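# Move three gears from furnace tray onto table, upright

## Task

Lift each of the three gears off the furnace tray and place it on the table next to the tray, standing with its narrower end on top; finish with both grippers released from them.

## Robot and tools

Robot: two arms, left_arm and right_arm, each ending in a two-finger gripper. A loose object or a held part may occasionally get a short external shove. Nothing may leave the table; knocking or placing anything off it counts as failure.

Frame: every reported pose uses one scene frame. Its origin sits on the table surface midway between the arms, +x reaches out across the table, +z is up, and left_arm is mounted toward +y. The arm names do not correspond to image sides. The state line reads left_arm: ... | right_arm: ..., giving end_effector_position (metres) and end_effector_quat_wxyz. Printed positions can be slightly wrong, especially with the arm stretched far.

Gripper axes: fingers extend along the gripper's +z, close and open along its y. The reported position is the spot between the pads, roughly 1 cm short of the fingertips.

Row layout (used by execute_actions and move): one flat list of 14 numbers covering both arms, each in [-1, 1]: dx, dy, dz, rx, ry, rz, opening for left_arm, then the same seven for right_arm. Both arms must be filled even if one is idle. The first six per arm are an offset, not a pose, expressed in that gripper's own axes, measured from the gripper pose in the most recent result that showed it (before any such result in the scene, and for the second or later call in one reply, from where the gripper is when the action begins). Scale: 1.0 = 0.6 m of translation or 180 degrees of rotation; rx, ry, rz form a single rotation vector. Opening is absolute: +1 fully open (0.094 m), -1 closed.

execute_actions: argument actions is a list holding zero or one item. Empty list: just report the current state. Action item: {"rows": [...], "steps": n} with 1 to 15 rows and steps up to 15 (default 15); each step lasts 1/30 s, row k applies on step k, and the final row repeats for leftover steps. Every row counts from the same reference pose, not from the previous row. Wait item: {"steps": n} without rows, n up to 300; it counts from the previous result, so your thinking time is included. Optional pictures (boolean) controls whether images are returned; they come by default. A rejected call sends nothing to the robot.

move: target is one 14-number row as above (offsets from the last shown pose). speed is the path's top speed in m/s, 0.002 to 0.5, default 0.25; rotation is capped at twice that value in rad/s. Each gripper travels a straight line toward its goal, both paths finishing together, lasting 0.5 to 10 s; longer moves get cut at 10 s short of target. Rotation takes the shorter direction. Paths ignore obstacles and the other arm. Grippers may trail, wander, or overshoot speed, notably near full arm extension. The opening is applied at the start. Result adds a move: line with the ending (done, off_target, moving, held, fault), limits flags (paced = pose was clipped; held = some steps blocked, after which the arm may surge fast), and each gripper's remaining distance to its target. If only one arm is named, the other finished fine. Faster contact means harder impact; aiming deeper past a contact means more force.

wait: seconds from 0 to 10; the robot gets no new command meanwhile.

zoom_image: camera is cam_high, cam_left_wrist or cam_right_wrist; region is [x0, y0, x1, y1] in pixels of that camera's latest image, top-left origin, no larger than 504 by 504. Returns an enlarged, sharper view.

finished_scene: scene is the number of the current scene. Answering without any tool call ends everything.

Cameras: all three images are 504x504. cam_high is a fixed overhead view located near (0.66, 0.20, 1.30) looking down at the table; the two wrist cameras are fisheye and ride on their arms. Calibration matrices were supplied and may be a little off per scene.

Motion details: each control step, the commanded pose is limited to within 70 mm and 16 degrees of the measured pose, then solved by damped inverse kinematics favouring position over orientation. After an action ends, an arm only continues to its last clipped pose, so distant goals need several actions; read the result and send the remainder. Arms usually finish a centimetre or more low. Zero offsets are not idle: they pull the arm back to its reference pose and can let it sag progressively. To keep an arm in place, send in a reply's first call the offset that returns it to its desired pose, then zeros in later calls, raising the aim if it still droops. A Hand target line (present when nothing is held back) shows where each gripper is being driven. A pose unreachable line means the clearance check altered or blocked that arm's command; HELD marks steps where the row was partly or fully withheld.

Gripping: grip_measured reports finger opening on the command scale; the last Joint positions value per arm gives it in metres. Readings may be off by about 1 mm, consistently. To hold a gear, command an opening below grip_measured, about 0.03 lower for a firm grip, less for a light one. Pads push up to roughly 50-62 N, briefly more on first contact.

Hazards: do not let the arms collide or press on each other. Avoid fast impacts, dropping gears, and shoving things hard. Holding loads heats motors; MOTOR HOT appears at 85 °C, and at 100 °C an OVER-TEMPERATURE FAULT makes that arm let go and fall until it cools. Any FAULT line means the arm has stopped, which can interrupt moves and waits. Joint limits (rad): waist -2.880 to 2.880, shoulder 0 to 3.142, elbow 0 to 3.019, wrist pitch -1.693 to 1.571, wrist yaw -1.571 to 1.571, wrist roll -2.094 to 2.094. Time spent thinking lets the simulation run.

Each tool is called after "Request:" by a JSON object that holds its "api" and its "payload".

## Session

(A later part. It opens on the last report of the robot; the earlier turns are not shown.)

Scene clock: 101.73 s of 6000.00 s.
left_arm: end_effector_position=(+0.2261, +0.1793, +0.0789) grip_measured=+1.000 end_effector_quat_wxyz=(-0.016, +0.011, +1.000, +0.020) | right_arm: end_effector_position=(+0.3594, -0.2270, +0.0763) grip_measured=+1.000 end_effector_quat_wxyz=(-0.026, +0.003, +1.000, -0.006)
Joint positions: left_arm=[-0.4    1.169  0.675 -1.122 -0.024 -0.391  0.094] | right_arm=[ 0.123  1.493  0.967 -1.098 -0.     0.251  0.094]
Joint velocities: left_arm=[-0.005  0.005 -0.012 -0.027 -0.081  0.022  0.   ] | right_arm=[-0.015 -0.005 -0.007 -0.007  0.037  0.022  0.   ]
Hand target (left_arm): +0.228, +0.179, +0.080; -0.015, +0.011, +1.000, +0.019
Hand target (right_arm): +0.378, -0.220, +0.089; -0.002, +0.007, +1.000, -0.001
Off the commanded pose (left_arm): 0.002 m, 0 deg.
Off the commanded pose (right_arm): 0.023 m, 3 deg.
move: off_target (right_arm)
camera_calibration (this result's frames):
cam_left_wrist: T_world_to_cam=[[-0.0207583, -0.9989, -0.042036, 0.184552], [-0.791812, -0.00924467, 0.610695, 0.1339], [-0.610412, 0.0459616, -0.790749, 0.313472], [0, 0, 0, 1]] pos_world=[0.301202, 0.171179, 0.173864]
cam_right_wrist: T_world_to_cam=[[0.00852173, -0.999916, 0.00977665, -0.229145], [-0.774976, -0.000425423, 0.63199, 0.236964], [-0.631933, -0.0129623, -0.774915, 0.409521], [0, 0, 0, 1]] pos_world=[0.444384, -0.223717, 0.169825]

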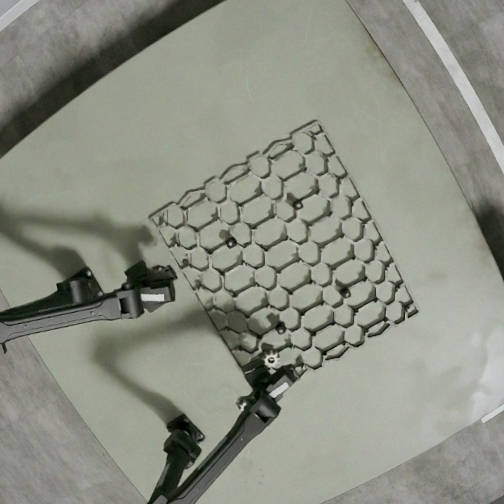

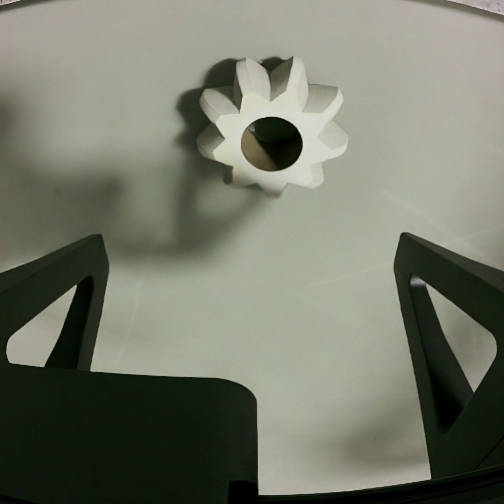

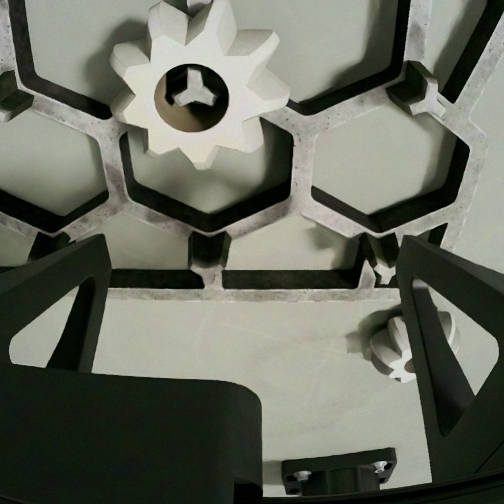

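Request:
{"api": "move", "payload": {"target": [0,0,0,0,0,0,1,-0.088,0.038,-0.018,-0.004,-0.022,0,1], "speed": 0.08}}

Scene clock: 111.83 s of 6000.00 s.
left_arm: end_effector_position=(+0.2261, +0.1793, +0.0789) grip_measured=+1.000 end_effector_quat_wxyz=(-0.016, +0.011, +1.000, +0.020) | right_arm: end_effector_position=(+0.3925, -0.2134, +0.0731) grip_measured=+1.000 end_effector_quat_wxyz=(-0.014, +0.002, +1.000, -0.005)
Joint positions: left_arm=[-0.4    1.169  0.675 -1.122 -0.024 -0.391  0.094] | right_arm=[ 0.136  1.569  1.047 -1.079  0.002  0.263  0.094]
Joint velocities: left_arm=[ 0.005 -0.005  0.002  0.007 -0.095 -0.037  0.   ] | right_arm=[-0.024 -0.005 -0.002  0.002 -0.022  0.037  0.   ]
Hand target (left_arm): +0.226, +0.179, +0.079; -0.016, +0.011, +1.000, +0.020
Hand target (right_arm): +0.412, -0.205, +0.085; +0.009, +0.003, +1.000, +0.000
Off the commanded pose (left_arm): 0.000 m, 0 deg.
Off the commanded pose (right_arm): 0.025 m, 3 deg.
After step 90, 6.03 s passed at rest.
move: off_target (right_arm)
camera_calibration (this result's frames):
cam_left_wrist: T_world_to_cam=[[-0.0207583, -0.9989, -0.042036, 0.184552], [-0.791812, -0.00924467, 0.610695, 0.1339], [-0.610412, 0.0459616, -0.790749, 0.313472], [0, 0, 0, 1]] pos_world=[0.301202, 0.171179, 0.173864]
cam_right_wrist: T_world_to_cam=[[0.0103311, -0.999925, 0.00658269, -0.216225], [-0.789157, -0.00411026, 0.614177, 0.270731], [-0.614104, -0.0115399, -0.789141, 0.422541], [0, 0, 0, 1]] pos_world=[0.475367, -0.21022, 0.16859]

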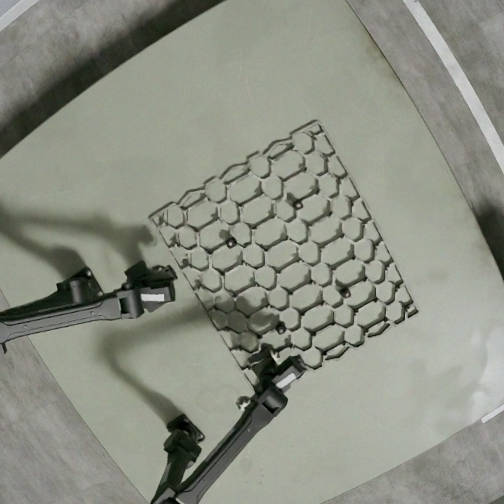

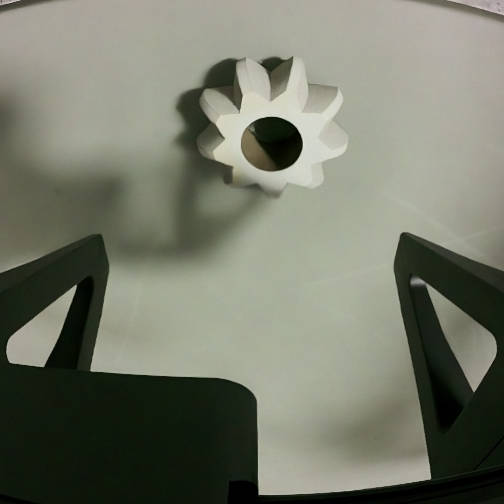

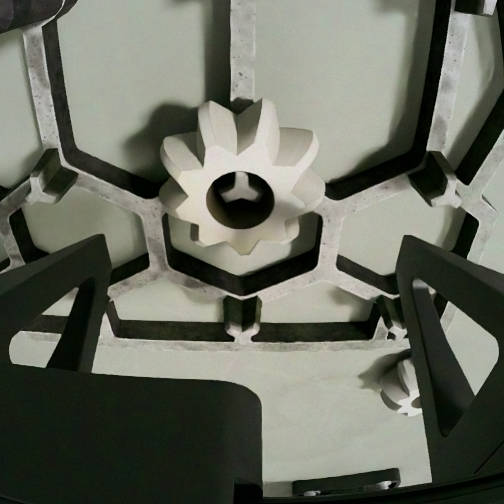

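Request:
{"api": "move", "payload": {"target": [0,0,0,0,0,0,1,-0.032,0.017,0.055,-0.003,-0.014,0,1], "speed": 0.03}}

Scene clock: 120.63 s of 6000.00 s.
left_arm: end_effector_position=(+0.2261, +0.1793, +0.0789) grip_measured=+1.000 end_effector_quat_wxyz=(-0.016, +0.011, +1.000, +0.020) | right_arm: end_effector_position=(+0.4081, -0.2079, +0.0411) grip_measured=+1.000 end_effector_quat_wxyz=(+0.002, +0.001, +1.000, -0.000)
Joint positions: left_arm=[-0.4    1.169  0.675 -1.122 -0.024 -0.391  0.094] | right_arm=[ 0.139  1.635  1.031 -0.962  0.002  0.264  0.094]
Joint velocities: left_arm=[-0.015  0.005 -0.012  0.012  0.022  0.051  0.   ] | right_arm=[-0.005 -0.005 -0.007 -0.007 -0.095 -0.022  0.   ]
Hand target (left_arm): +0.226, +0.179, +0.079; -0.016, +0.011, +1.000, +0.020
Hand target (right_arm): +0.411, -0.203, +0.040; +0.008, +0.002, +1.000, +0.000
Off the commanded pose (left_arm): 0.000 m, 0 deg.
Off the commanded pose (right_arm): 0.005 m, 1 deg.
After step 90, 4.20 s passed at rest.
move: done
camera_calibration (this result's frames):
cam_left_wrist: T_world_to_cam=[[-0.0207583, -0.9989, -0.042036, 0.184552], [-0.791812, -0.00924467, 0.610695, 0.1339], [-0.610412, 0.0459616, -0.790749, 0.313472], [0, 0, 0, 1]] pos_world=[0.301202, 0.171179, 0.173864]
cam_right_wrist: T_world_to_cam=[[0.0117787, -0.999929, -0.00187393, -0.210935], [-0.809087, -0.0106319, 0.587593, 0.310576], [-0.587571, -0.00540491, -0.809154, 0.398199], [0, 0, 0, 1]] pos_world=[0.487738, -0.205466, 0.139317]

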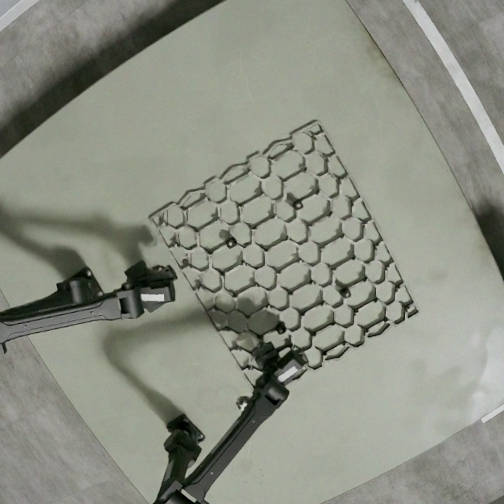

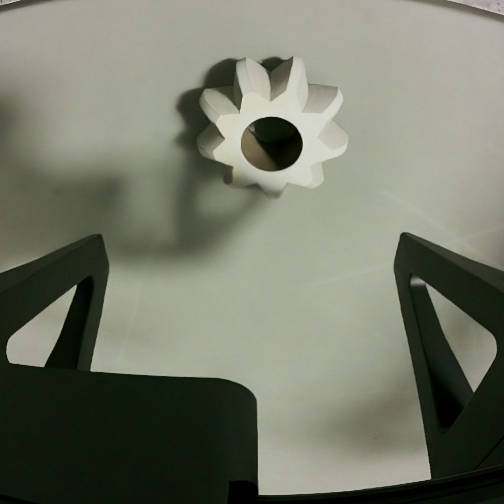

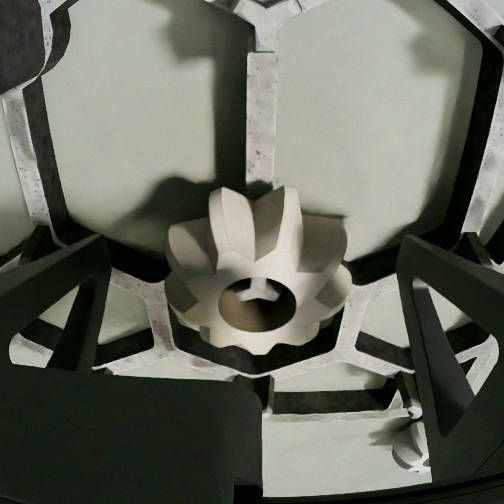

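Request:
{"api": "move", "payload": {"target": [0,0,0,0,0,0,1,0.003,0,0.02,0,0,0,1], "speed": 0.02}}

Request:
{"api": "move", "payload": {"target": [0,0,0,0,0,0,1,0,0,0,0,0,0,0.14]}}

Request:
{"api": "move", "payload": {"target": [0,0,0,0,0,0,1,-0.015,0,-0.12,0,-0.02,0,0.14], "speed": 0.04}}

Scene clock: 127.03 s of 6000.00 s.
left_arm: end_effector_position=(+0.2261, +0.1793, +0.0789) grip_measured=+1.000 end_effector_quat_wxyz=(-0.016, +0.011, +1.000, +0.020) | right_arm: end_effector_position=(+0.4031, -0.2092, +0.0311) grip_measured=+1.000 end_effector_quat_wxyz=(-0.002, +0.001, +1.000, -0.001)
Joint positions: left_arm=[-0.4    1.169  0.675 -1.122 -0.024 -0.391  0.094] | right_arm=[ 0.139  1.644  1.011 -0.941  0.002  0.264  0.094]
Joint velocities: left_arm=[-0.005  0.005  0.022  0.007 -0.051 -0.066  0.   ] | right_arm=[ 0.005 -0.024  0.002  0.007  0.007  0.037  0.   ]
Hand target (left_arm): +0.226, +0.179, +0.079; -0.016, +0.011, +1.000, +0.020
Hand target (right_arm): +0.406, -0.208, +0.029; +0.002, +0.001, +1.000, -0.000
Off the commanded pose (left_arm): 0.000 m, 0 deg.
Off the commanded pose (right_arm): 0.004 m, 0 deg.
After step 90, 2.50 s passed at rest.
move: done
camera_calibration (this result's frames):
cam_left_wrist: T_world_to_cam=[[-0.0207583, -0.9989, -0.042036, 0.184552], [-0.791812, -0.00924467, 0.610695, 0.1339], [-0.610412, 0.0459616, -0.790749, 0.313472], [0, 0, 0, 1]] pos_world=[0.301202, 0.171179, 0.173864]
cam_right_wrist: T_world_to_cam=[[0.0117719, -0.999931, 0.000204162, -0.212294], [-0.804297, -0.00934748, 0.594154, 0.310537], [-0.594111, -0.00715855, -0.804351, 0.389296], [0, 0, 0, 1]] pos_world=[0.483548, -0.20659, 0.128667]

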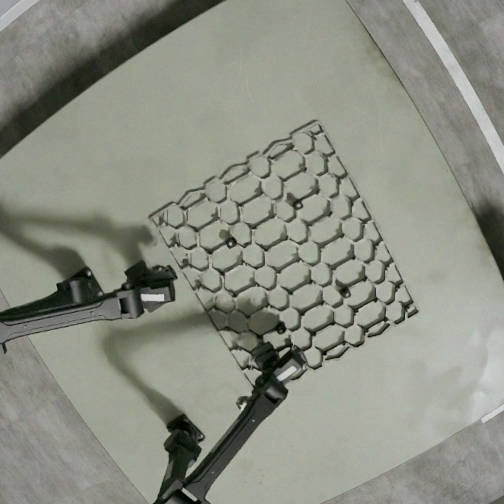

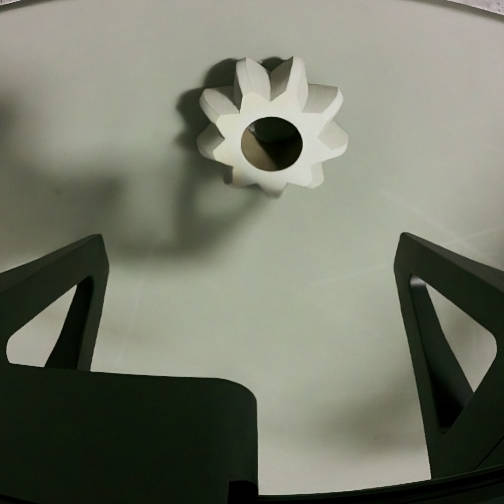

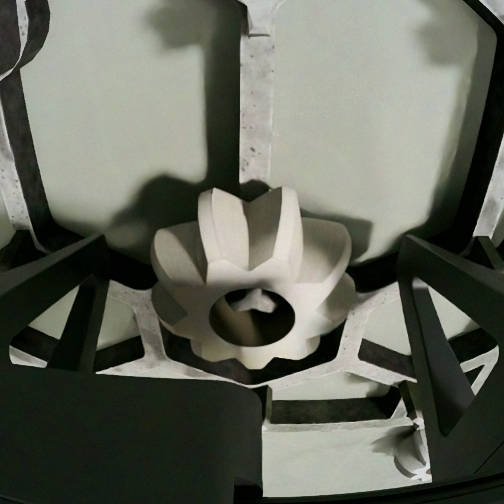

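Scene clock: 127.53 s of 6000.00 s.
left_arm: end_effector_position=(+0.2261, +0.1793, +0.0789) grip_measured=+1.000 end_effector_quat_wxyz=(-0.016, +0.011, +1.000, +0.020) | right_arm: end_effector_position=(+0.4029, -0.2092, +0.0310) grip_measured=+0.195 end_effector_quat_wxyz=(-0.002, +0.001, +1.000, -0.001)
Joint positions: left_arm=[-0.4    1.169  0.675 -1.122 -0.024 -0.391  0.094] | right_arm=[ 0.139  1.644  1.01  -0.941  0.001  0.264  0.056]
Joint velocities: left_arm=[ 0.005  0.005 -0.027 -0.007 -0.066  0.051  0.   ] | right_arm=[-0.005 -0.015  0.007 -0.007  0.037  0.007 -0.   ]
Hand target (left_arm): +0.226, +0.179, +0.079; -0.016, +0.011, +1.000, +0.020
Hand target (right_arm): +0.403, -0.209, +0.031; -0.002, +0.001, +1.000, -0.001
Off the commanded pose (left_arm): 0.000 m, 0 deg.
Off the commanded pose (right_arm): 0.000 m, 0 deg.
move: done
camera_calibration (this result's frames):
cam_left_wrist: T_world_to_cam=[[-0.0207583, -0.9989, -0.042036, 0.184552], [-0.791812, -0.00924467, 0.610695, 0.1339], [-0.610412, 0.0459616, -0.790749, 0.313472], [0, 0, 0, 1]] pos_world=[0.301202, 0.171179, 0.173864]
cam_right_wrist: T_world_to_cam=[[0.0117703, -0.999931, -0.0000709696, -0.212266], [-0.804019, -0.0095064, 0.594527, 0.310297], [-0.594487, -0.0069407, -0.804076, 0.389277], [0, 0, 0, 1]] pos_world=[0.483403, -0.206599, 0.128513]

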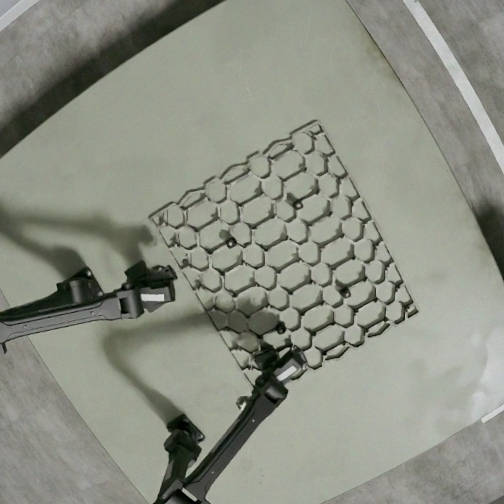

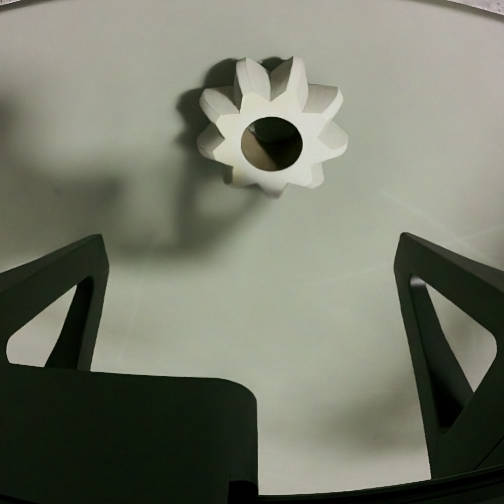

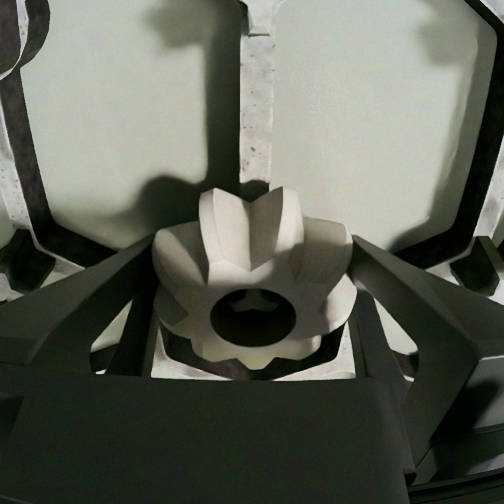

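Scene clock: 129.73 s of 6000.00 s.
left_arm: end_effector_position=(+0.2261, +0.1793, +0.0789) grip_measured=+1.000 end_effector_quat_wxyz=(-0.016, +0.011, +1.000, +0.020) | right_arm: end_effector_position=(+0.3876, -0.2157, +0.0689) grip_measured=+0.195 end_effector_quat_wxyz=(-0.011, +0.001, +1.000, -0.010)
Joint positions: left_arm=[-0.4    1.169  0.675 -1.122 -0.024 -0.391  0.094] | right_arm=[ 0.139  1.56   1.023 -1.06   0.015  0.264  0.056]
Joint velocities: left_arm=[-0.015 -0.015 -0.002  0.017  0.007 -0.066  0.   ] | right_arm=[ 0.005 -0.005  0.002 -0.007 -0.037  0.066 -0.   ]
Hand target (left_arm): +0.226, +0.179, +0.079; -0.016, +0.011, +1.000, +0.020
Hand target (right_arm): +0.410, -0.210, +0.103; +0.029, +0.001, +1.000, -0.001
Off the commanded pose (left_arm): 0.000 m, 0 deg.
Off the commanded pose (right_arm): 0.043 m, 5 deg.
move: off_target (right_arm)
camera_calibration (this result's frames):
cam_left_wrist: T_world_to_cam=[[-0.0207583, -0.9989, -0.042036, 0.184552], [-0.791812, -0.00924467, 0.610695, 0.1339], [-0.610412, 0.0459616, -0.790749, 0.313472], [0, 0, 0, 1]] pos_world=[0.301202, 0.171179, 0.173864]
cam_right_wrist: T_world_to_cam=[[0.0121292, -0.999762, 0.0181496, -0.219934], [-0.793688, 0.00141438, 0.608323, 0.272732], [-0.608204, -0.0217836, -0.793482, 0.411996], [0, 0, 0, 1]] pos_world=[0.469709, -0.211293, 0.164994]

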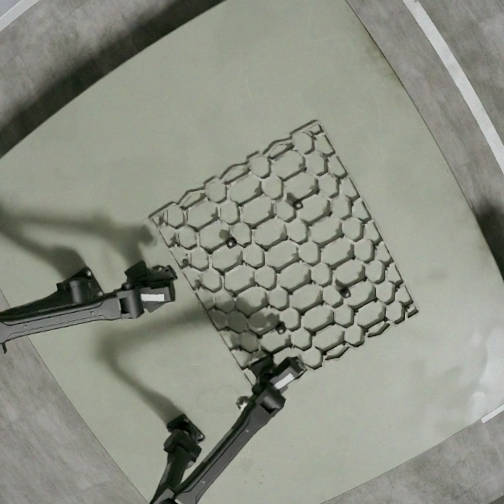

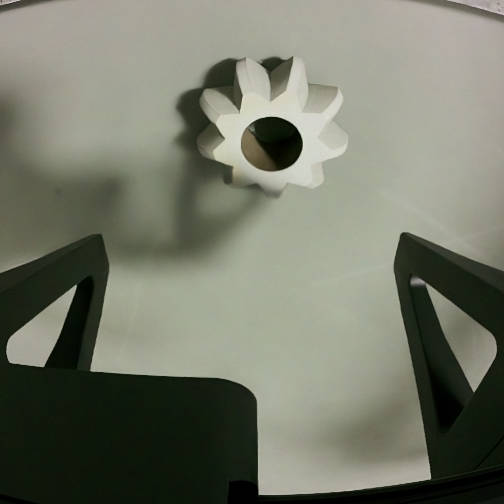

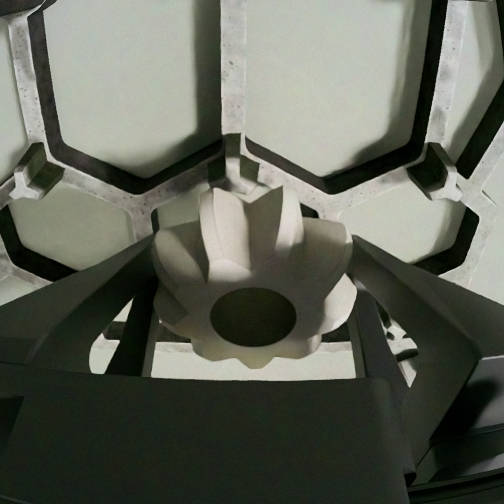

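Place at (0.245, −0.19).

Request:
{"api": "move", "payload": {"target": [0,0,0,0,0,0,1,0.225,0.045,-0.05,-0.006,-0.022,0,0.14], "speed": 0.1}}

Request:
{"api": "move", "payload": {"target": [0,0,0,0,0,0,1,0,0,0.09,0,0,0,0.14], "speed": 0.04}}

Scene clock: 137.27 s of 6000.00 s.
left_arm: end_effector_position=(+0.2261, +0.1793, +0.0789) grip_measured=+1.000 end_effector_quat_wxyz=(-0.016, +0.011, +1.000, +0.020) | right_arm: end_effector_position=(+0.2505, -0.1911, +0.0911) grip_measured=+0.195 end_effector_quat_wxyz=(+0.013, -0.003, +1.000, -0.004)
Joint positions: left_arm=[-0.4    1.169  0.675 -1.122 -0.024 -0.391  0.094] | right_arm=[ 0.349  1.179  0.719 -1.091  0.018  0.466  0.056]
Joint velocities: left_arm=[-0.015 -0.005 -0.002  0.002 -0.022 -0.022  0.   ] | right_arm=[-0.015 -0.015 -0.012 -0.002 -0.022 -0.007 -0.001]
Hand target (left_arm): +0.226, +0.179, +0.079; -0.016, +0.011, +1.000, +0.020
Hand target (right_arm): +0.254, -0.188, +0.101; +0.024, +0.001, +1.000, +0.001
Off the commanded pose (left_arm): 0.000 m, 0 deg.
Off the commanded pose (right_arm): 0.011 m, 1 deg.
After step 90, 2.70 s passed at rest.
move: off_target (right_arm)
camera_calibration (this result's frames):
cam_left_wrist: T_world_to_cam=[[-0.0207583, -0.9989, -0.042036, 0.184552], [-0.791812, -0.00924467, 0.610695, 0.1339], [-0.610412, 0.0459616, -0.790749, 0.313472], [0, 0, 0, 1]] pos_world=[0.301202, 0.171179, 0.173864]
cam_right_wrist: T_world_to_cam=[[0.0195598, -0.999794, 0.00548367, -0.194845], [-0.821458, -0.0129439, 0.570122, 0.158122], [-0.569934, -0.0156561, -0.821541, 0.340955], [0, 0, 0, 1]] pos_world=[0.328023, -0.18742, 0.191028]

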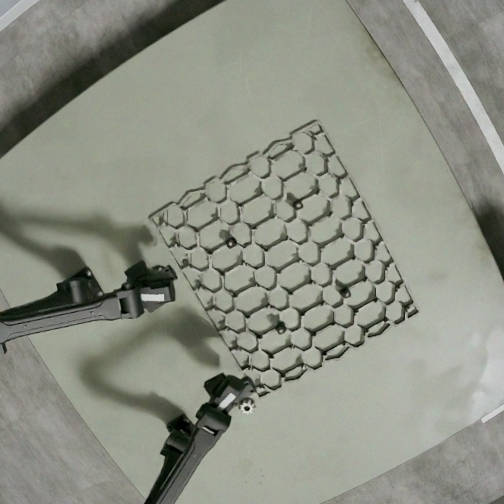

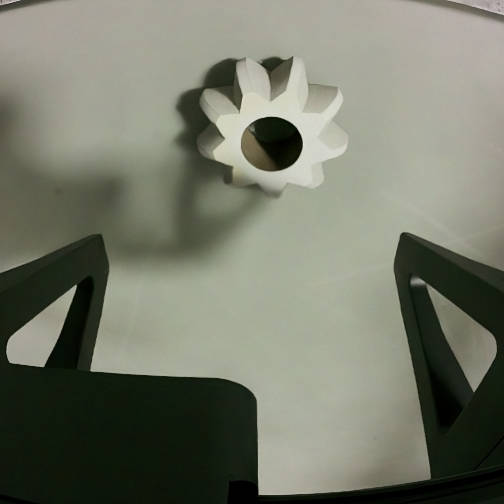

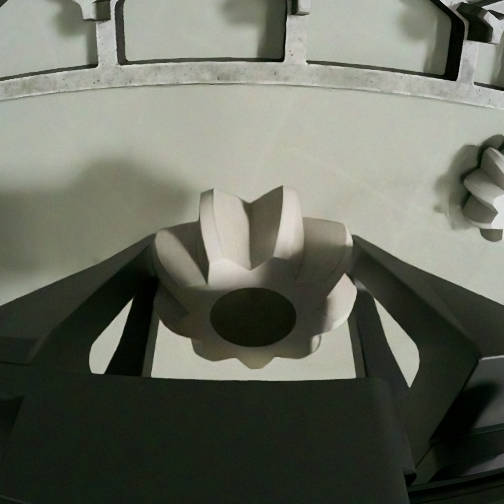

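Scene clock: 138.90 s of 6000.00 s.
left_arm: end_effector_position=(+0.2261, +0.1793, +0.0789) grip_measured=+1.000 end_effector_quat_wxyz=(-0.016, +0.011, +1.000, +0.020) | right_arm: end_effector_position=(+0.2441, -0.1944, +0.0330) grip_measured=+0.195 end_effector_quat_wxyz=(+0.001, -0.003, +1.000, -0.010)
Joint positions: left_arm=[-0.4    1.169  0.675 -1.122 -0.024 -0.391  0.094] | right_arm=[ 0.349  1.284  0.624 -0.919  0.018  0.466  0.056]
Joint velocities: left_arm=[-0.015 -0.015 -0.002  0.012 -0.022  0.081  0.   ] | right_arm=[ 0.005 -0.005 -0.007  0.007 -0.066  0.037 -0.001]
Hand target (left_arm): +0.226, +0.179, +0.079; -0.016, +0.011, +1.000, +0.020
Hand target (right_arm): +0.252, -0.191, +0.037; +0.013, -0.003, +1.000, -0.004
Off the commanded pose (left_arm): 0.000 m, 0 deg.
Off the commanded pose (right_arm): 0.009 m, 2 deg.
move: done
camera_calibration (this result's frames):
cam_left_wrist: T_world_to_cam=[[-0.0207583, -0.9989, -0.042036, 0.184552], [-0.791812, -0.00924467, 0.610695, 0.1339], [-0.610412, 0.0459616, -0.790749, 0.313472], [0, 0, 0, 1]] pos_world=[0.301202, 0.171179, 0.173864]
cam_right_wrist: T_world_to_cam=[[0.0194594, -0.999658, 0.0174817, -0.198049], [-0.80727, -0.00539381, 0.590158, 0.18323], [-0.589861, -0.0255966, -0.807099, 0.291929], [0, 0, 0, 1]] pos_world=[0.323968, -0.18952, 0.130943]

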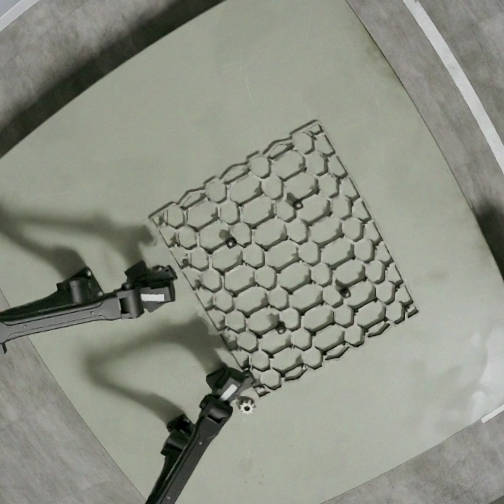

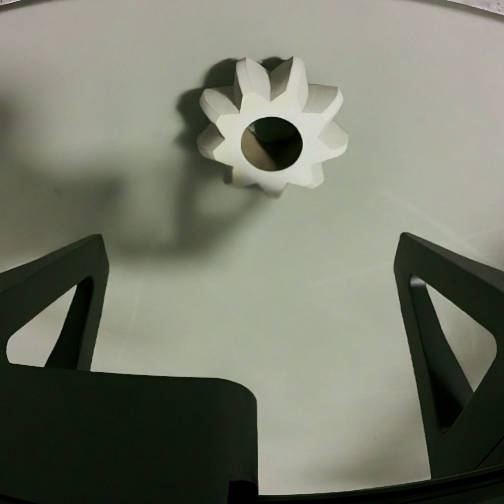

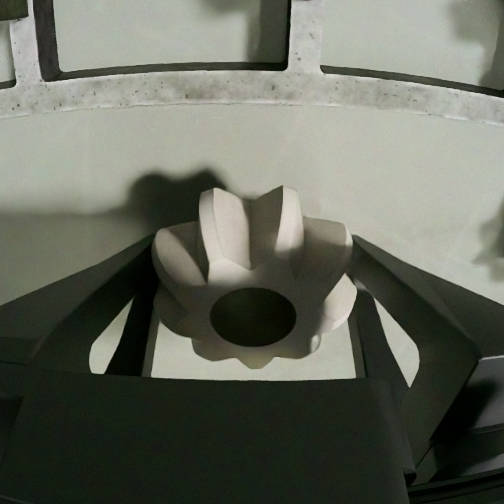

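Request:
{"api": "move", "payload": {"target": [0,0,0,0,0,0,1,-0.008,0,0.031,-0.004,-0.006,0,0.14], "speed": 0.012}}

Request:
{"api": "move", "payload": {"target": [0,0,0,0,0,0,1,0,0,0,0,0,0,1]}}

Request:
{"api": "move", "payload": {"target": [0,0,0,0,0,0,1,0,0,-0.13,0,0,0,1], "speed": 0.1}}

Scene clock: 146.67 s of 6000.00 s.
left_arm: end_effector_position=(+0.2261, +0.1793, +0.0789) grip_measured=+1.000 end_effector_quat_wxyz=(-0.016, +0.011, +1.000, +0.020) | right_arm: end_effector_position=(+0.2434, -0.1945, +0.0155) grip_measured=+0.195 end_effector_quat_wxyz=(+0.005, -0.003, +1.000, -0.007)
Joint positions: left_arm=[-0.4    1.169  0.675 -1.122 -0.024 -0.391  0.094] | right_arm=[ 0.349  1.316  0.593 -0.846  0.017  0.466  0.056]
Joint velocities: left_arm=[ 0.005 -0.015 -0.002 -0.002 -0.051  0.066  0.   ] | right_arm=[-0.005 -0.005  0.007 -0.012  0.007 -0.037 -0.001]
Hand target (left_arm): +0.226, +0.179, +0.079; -0.016, +0.011, +1.000, +0.020
Hand target (right_arm): +0.249, -0.195, +0.014; +0.010, -0.003, +1.000, -0.004
Off the commanded pose (left_arm): 0.000 m, 0 deg.
Off the commanded pose (right_arm): 0.006 m, 1 deg.
After step 90, 2.93 s passed at rest.
move: done
camera_calibration (this result's frames):
cam_left_wrist: T_world_to_cam=[[-0.0207583, -0.9989, -0.042036, 0.184552], [-0.791812, -0.00924467, 0.610695, 0.1339], [-0.610412, 0.0459616, -0.790749, 0.313472], [0, 0, 0, 1]] pos_world=[0.301202, 0.171179, 0.173864]
cam_right_wrist: T_world_to_cam=[[0.020103, -0.999727, 0.0119481, -0.197877], [-0.811836, -0.0093475, 0.58381, 0.193423], [-0.583539, -0.0214362, -0.811802, 0.276744], [0, 0, 0, 1]] pos_world=[0.322496, -0.190083, 0.114103]

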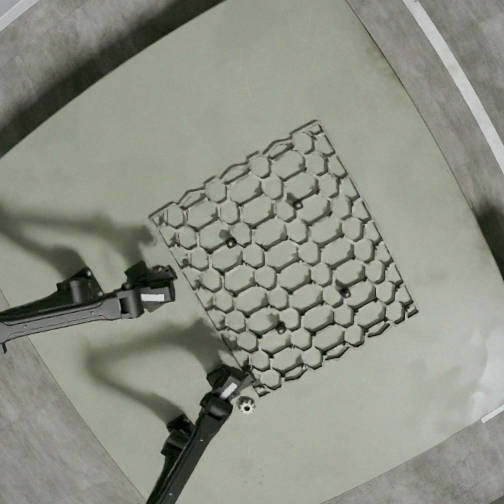

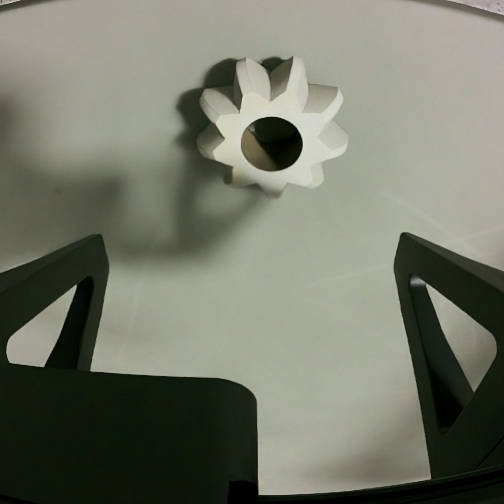

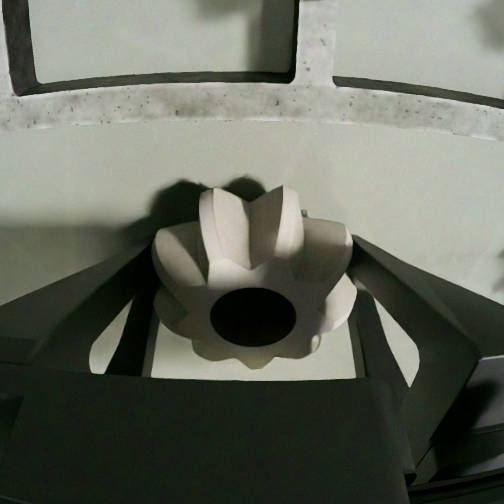

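Scene clock: 147.17 s of 6000.00 s.
left_arm: end_effector_position=(+0.2261, +0.1793, +0.0789) grip_measured=+1.000 end_effector_quat_wxyz=(-0.016, +0.011, +1.000, +0.020) | right_arm: end_effector_position=(+0.2434, -0.1945, +0.0155) grip_measured=+1.000 end_effector_quat_wxyz=(+0.005, -0.003, +1.000, -0.007)
Joint positions: left_arm=[-0.4    1.169  0.675 -1.122 -0.024 -0.391  0.094] | right_arm=[ 0.349  1.316  0.593 -0.846  0.017  0.466  0.094]
Joint velocities: left_arm=[ 0.005 -0.005  0.012 -0.017 -0.007  0.022  0.   ] | right_arm=[ 0.005 -0.015  0.017 -0.012  0.037  0.007  0.   ]
Hand target (left_arm): +0.226, +0.179, +0.079; -0.016, +0.011, +1.000, +0.020
Hand target (right_arm): +0.243, -0.194, +0.016; +0.005, -0.003, +1.000, -0.007
Off the commanded pose (left_arm): 0.000 m, 0 deg.
Off the commanded pose (right_arm): 0.000 m, 0 deg.
move: done
camera_calibration (this result's frames):
cam_left_wrist: T_world_to_cam=[[-0.0207583, -0.9989, -0.042036, 0.184552], [-0.791812, -0.00924467, 0.610695, 0.1339], [-0.610412, 0.0459616, -0.790749, 0.313472], [0, 0, 0, 1]] pos_world=[0.301202, 0.171179, 0.173864]
cam_right_wrist: T_world_to_cam=[[0.020103, -0.999727, 0.0119481, -0.197877], [-0.811836, -0.0093475, 0.58381, 0.193423], [-0.583539, -0.0214362, -0.811802, 0.276744], [0, 0, 0, 1]] pos_world=[0.322496, -0.190083, 0.114103]

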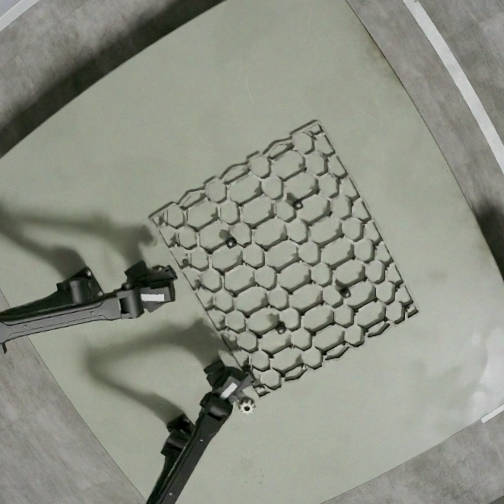

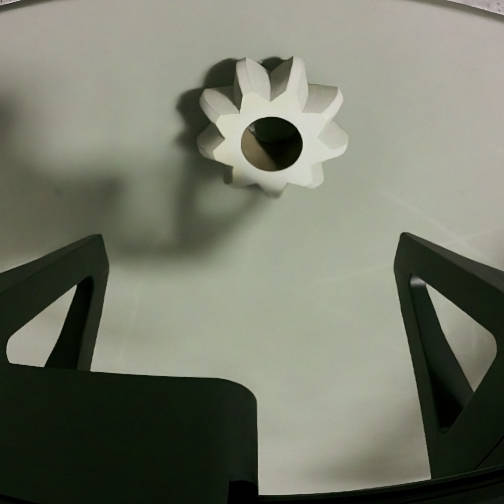

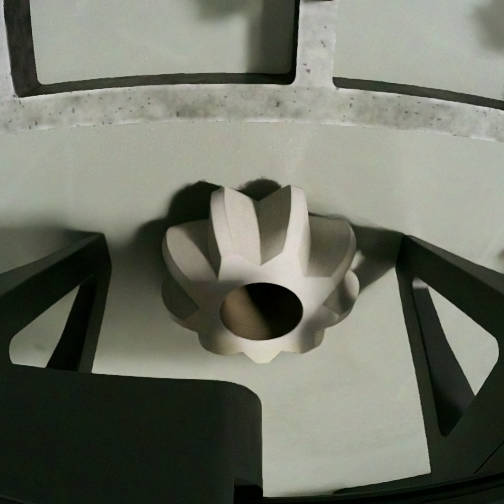

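Scene clock: 148.30 s of 6000.00 s.
left_arm: end_effector_position=(+0.2261, +0.1793, +0.0789) grip_measured=+1.000 end_effector_quat_wxyz=(-0.016, +0.011, +1.000, +0.020) | right_arm: end_effector_position=(+0.2280, -0.2023, +0.0764) grip_measured=+1.000 end_effector_quat_wxyz=(-0.014, -0.003, +1.000, -0.017)
Joint positions: left_arm=[-0.4    1.169  0.675 -1.122 -0.024 -0.391  0.094] | right_arm=[ 0.349  1.171  0.669 -1.109  0.017  0.466  0.094]
Joint velocities: left_arm=[-0.005  0.005 -0.007 -0.017 -0.037 -0.007  0.   ] | right_arm=[-0.005  0.005  0.012 -0.007 -0.051 -0.022  0.   ]
Hand target (left_arm): +0.226, +0.179, +0.079; -0.016, +0.011, +1.000, +0.020
Hand target (right_arm): +0.242, -0.195, +0.093; +0.005, -0.003, +1.000, -0.007
Off the commanded pose (left_arm): 0.000 m, 0 deg.
Off the commanded pose (right_arm): 0.024 m, 2 deg.
move: off_target (right_arm)
camera_calibration (this result's frames):
cam_left_wrist: T_world_to_cam=[[-0.0207583, -0.9989, -0.042036, 0.184552], [-0.791812, -0.00924467, 0.610695, 0.1339], [-0.610412, 0.0459616, -0.790749, 0.313472], [0, 0, 0, 1]] pos_world=[0.301202, 0.171179, 0.173864]
cam_right_wrist: T_world_to_cam=[[0.0208917, -0.999324, 0.0302471, -0.207617], [-0.789451, 0.00207445, 0.613811, 0.140275], [-0.613459, -0.0367022, -0.788874, 0.319022], [0, 0, 0, 1]] pos_world=[0.310785, -0.196059, 0.171845]

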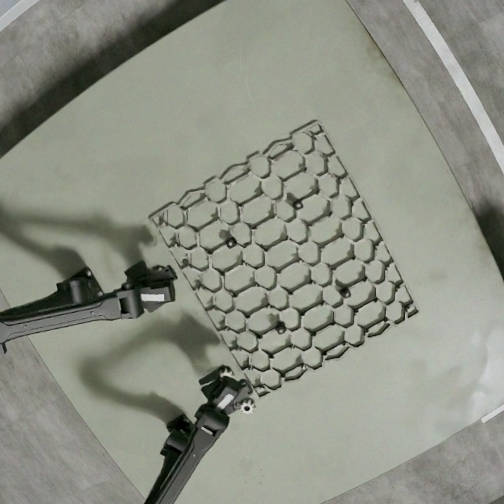

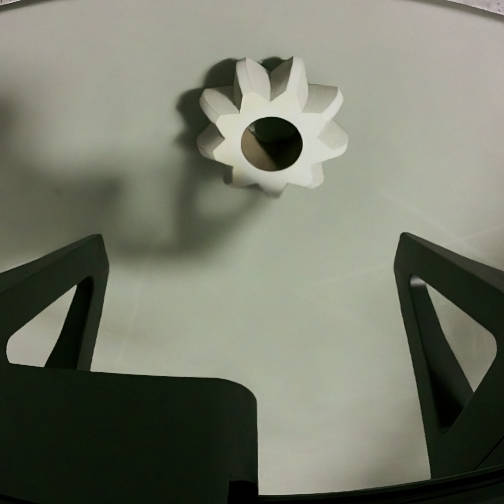

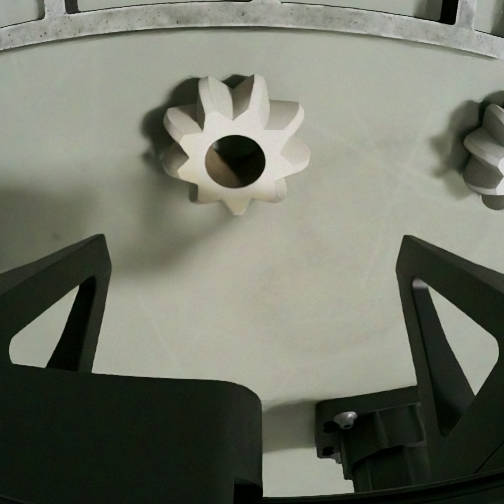

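Request:
{"api": "finished_scene", "payload": {"scene": 1}}

The scene is finished: the task was done.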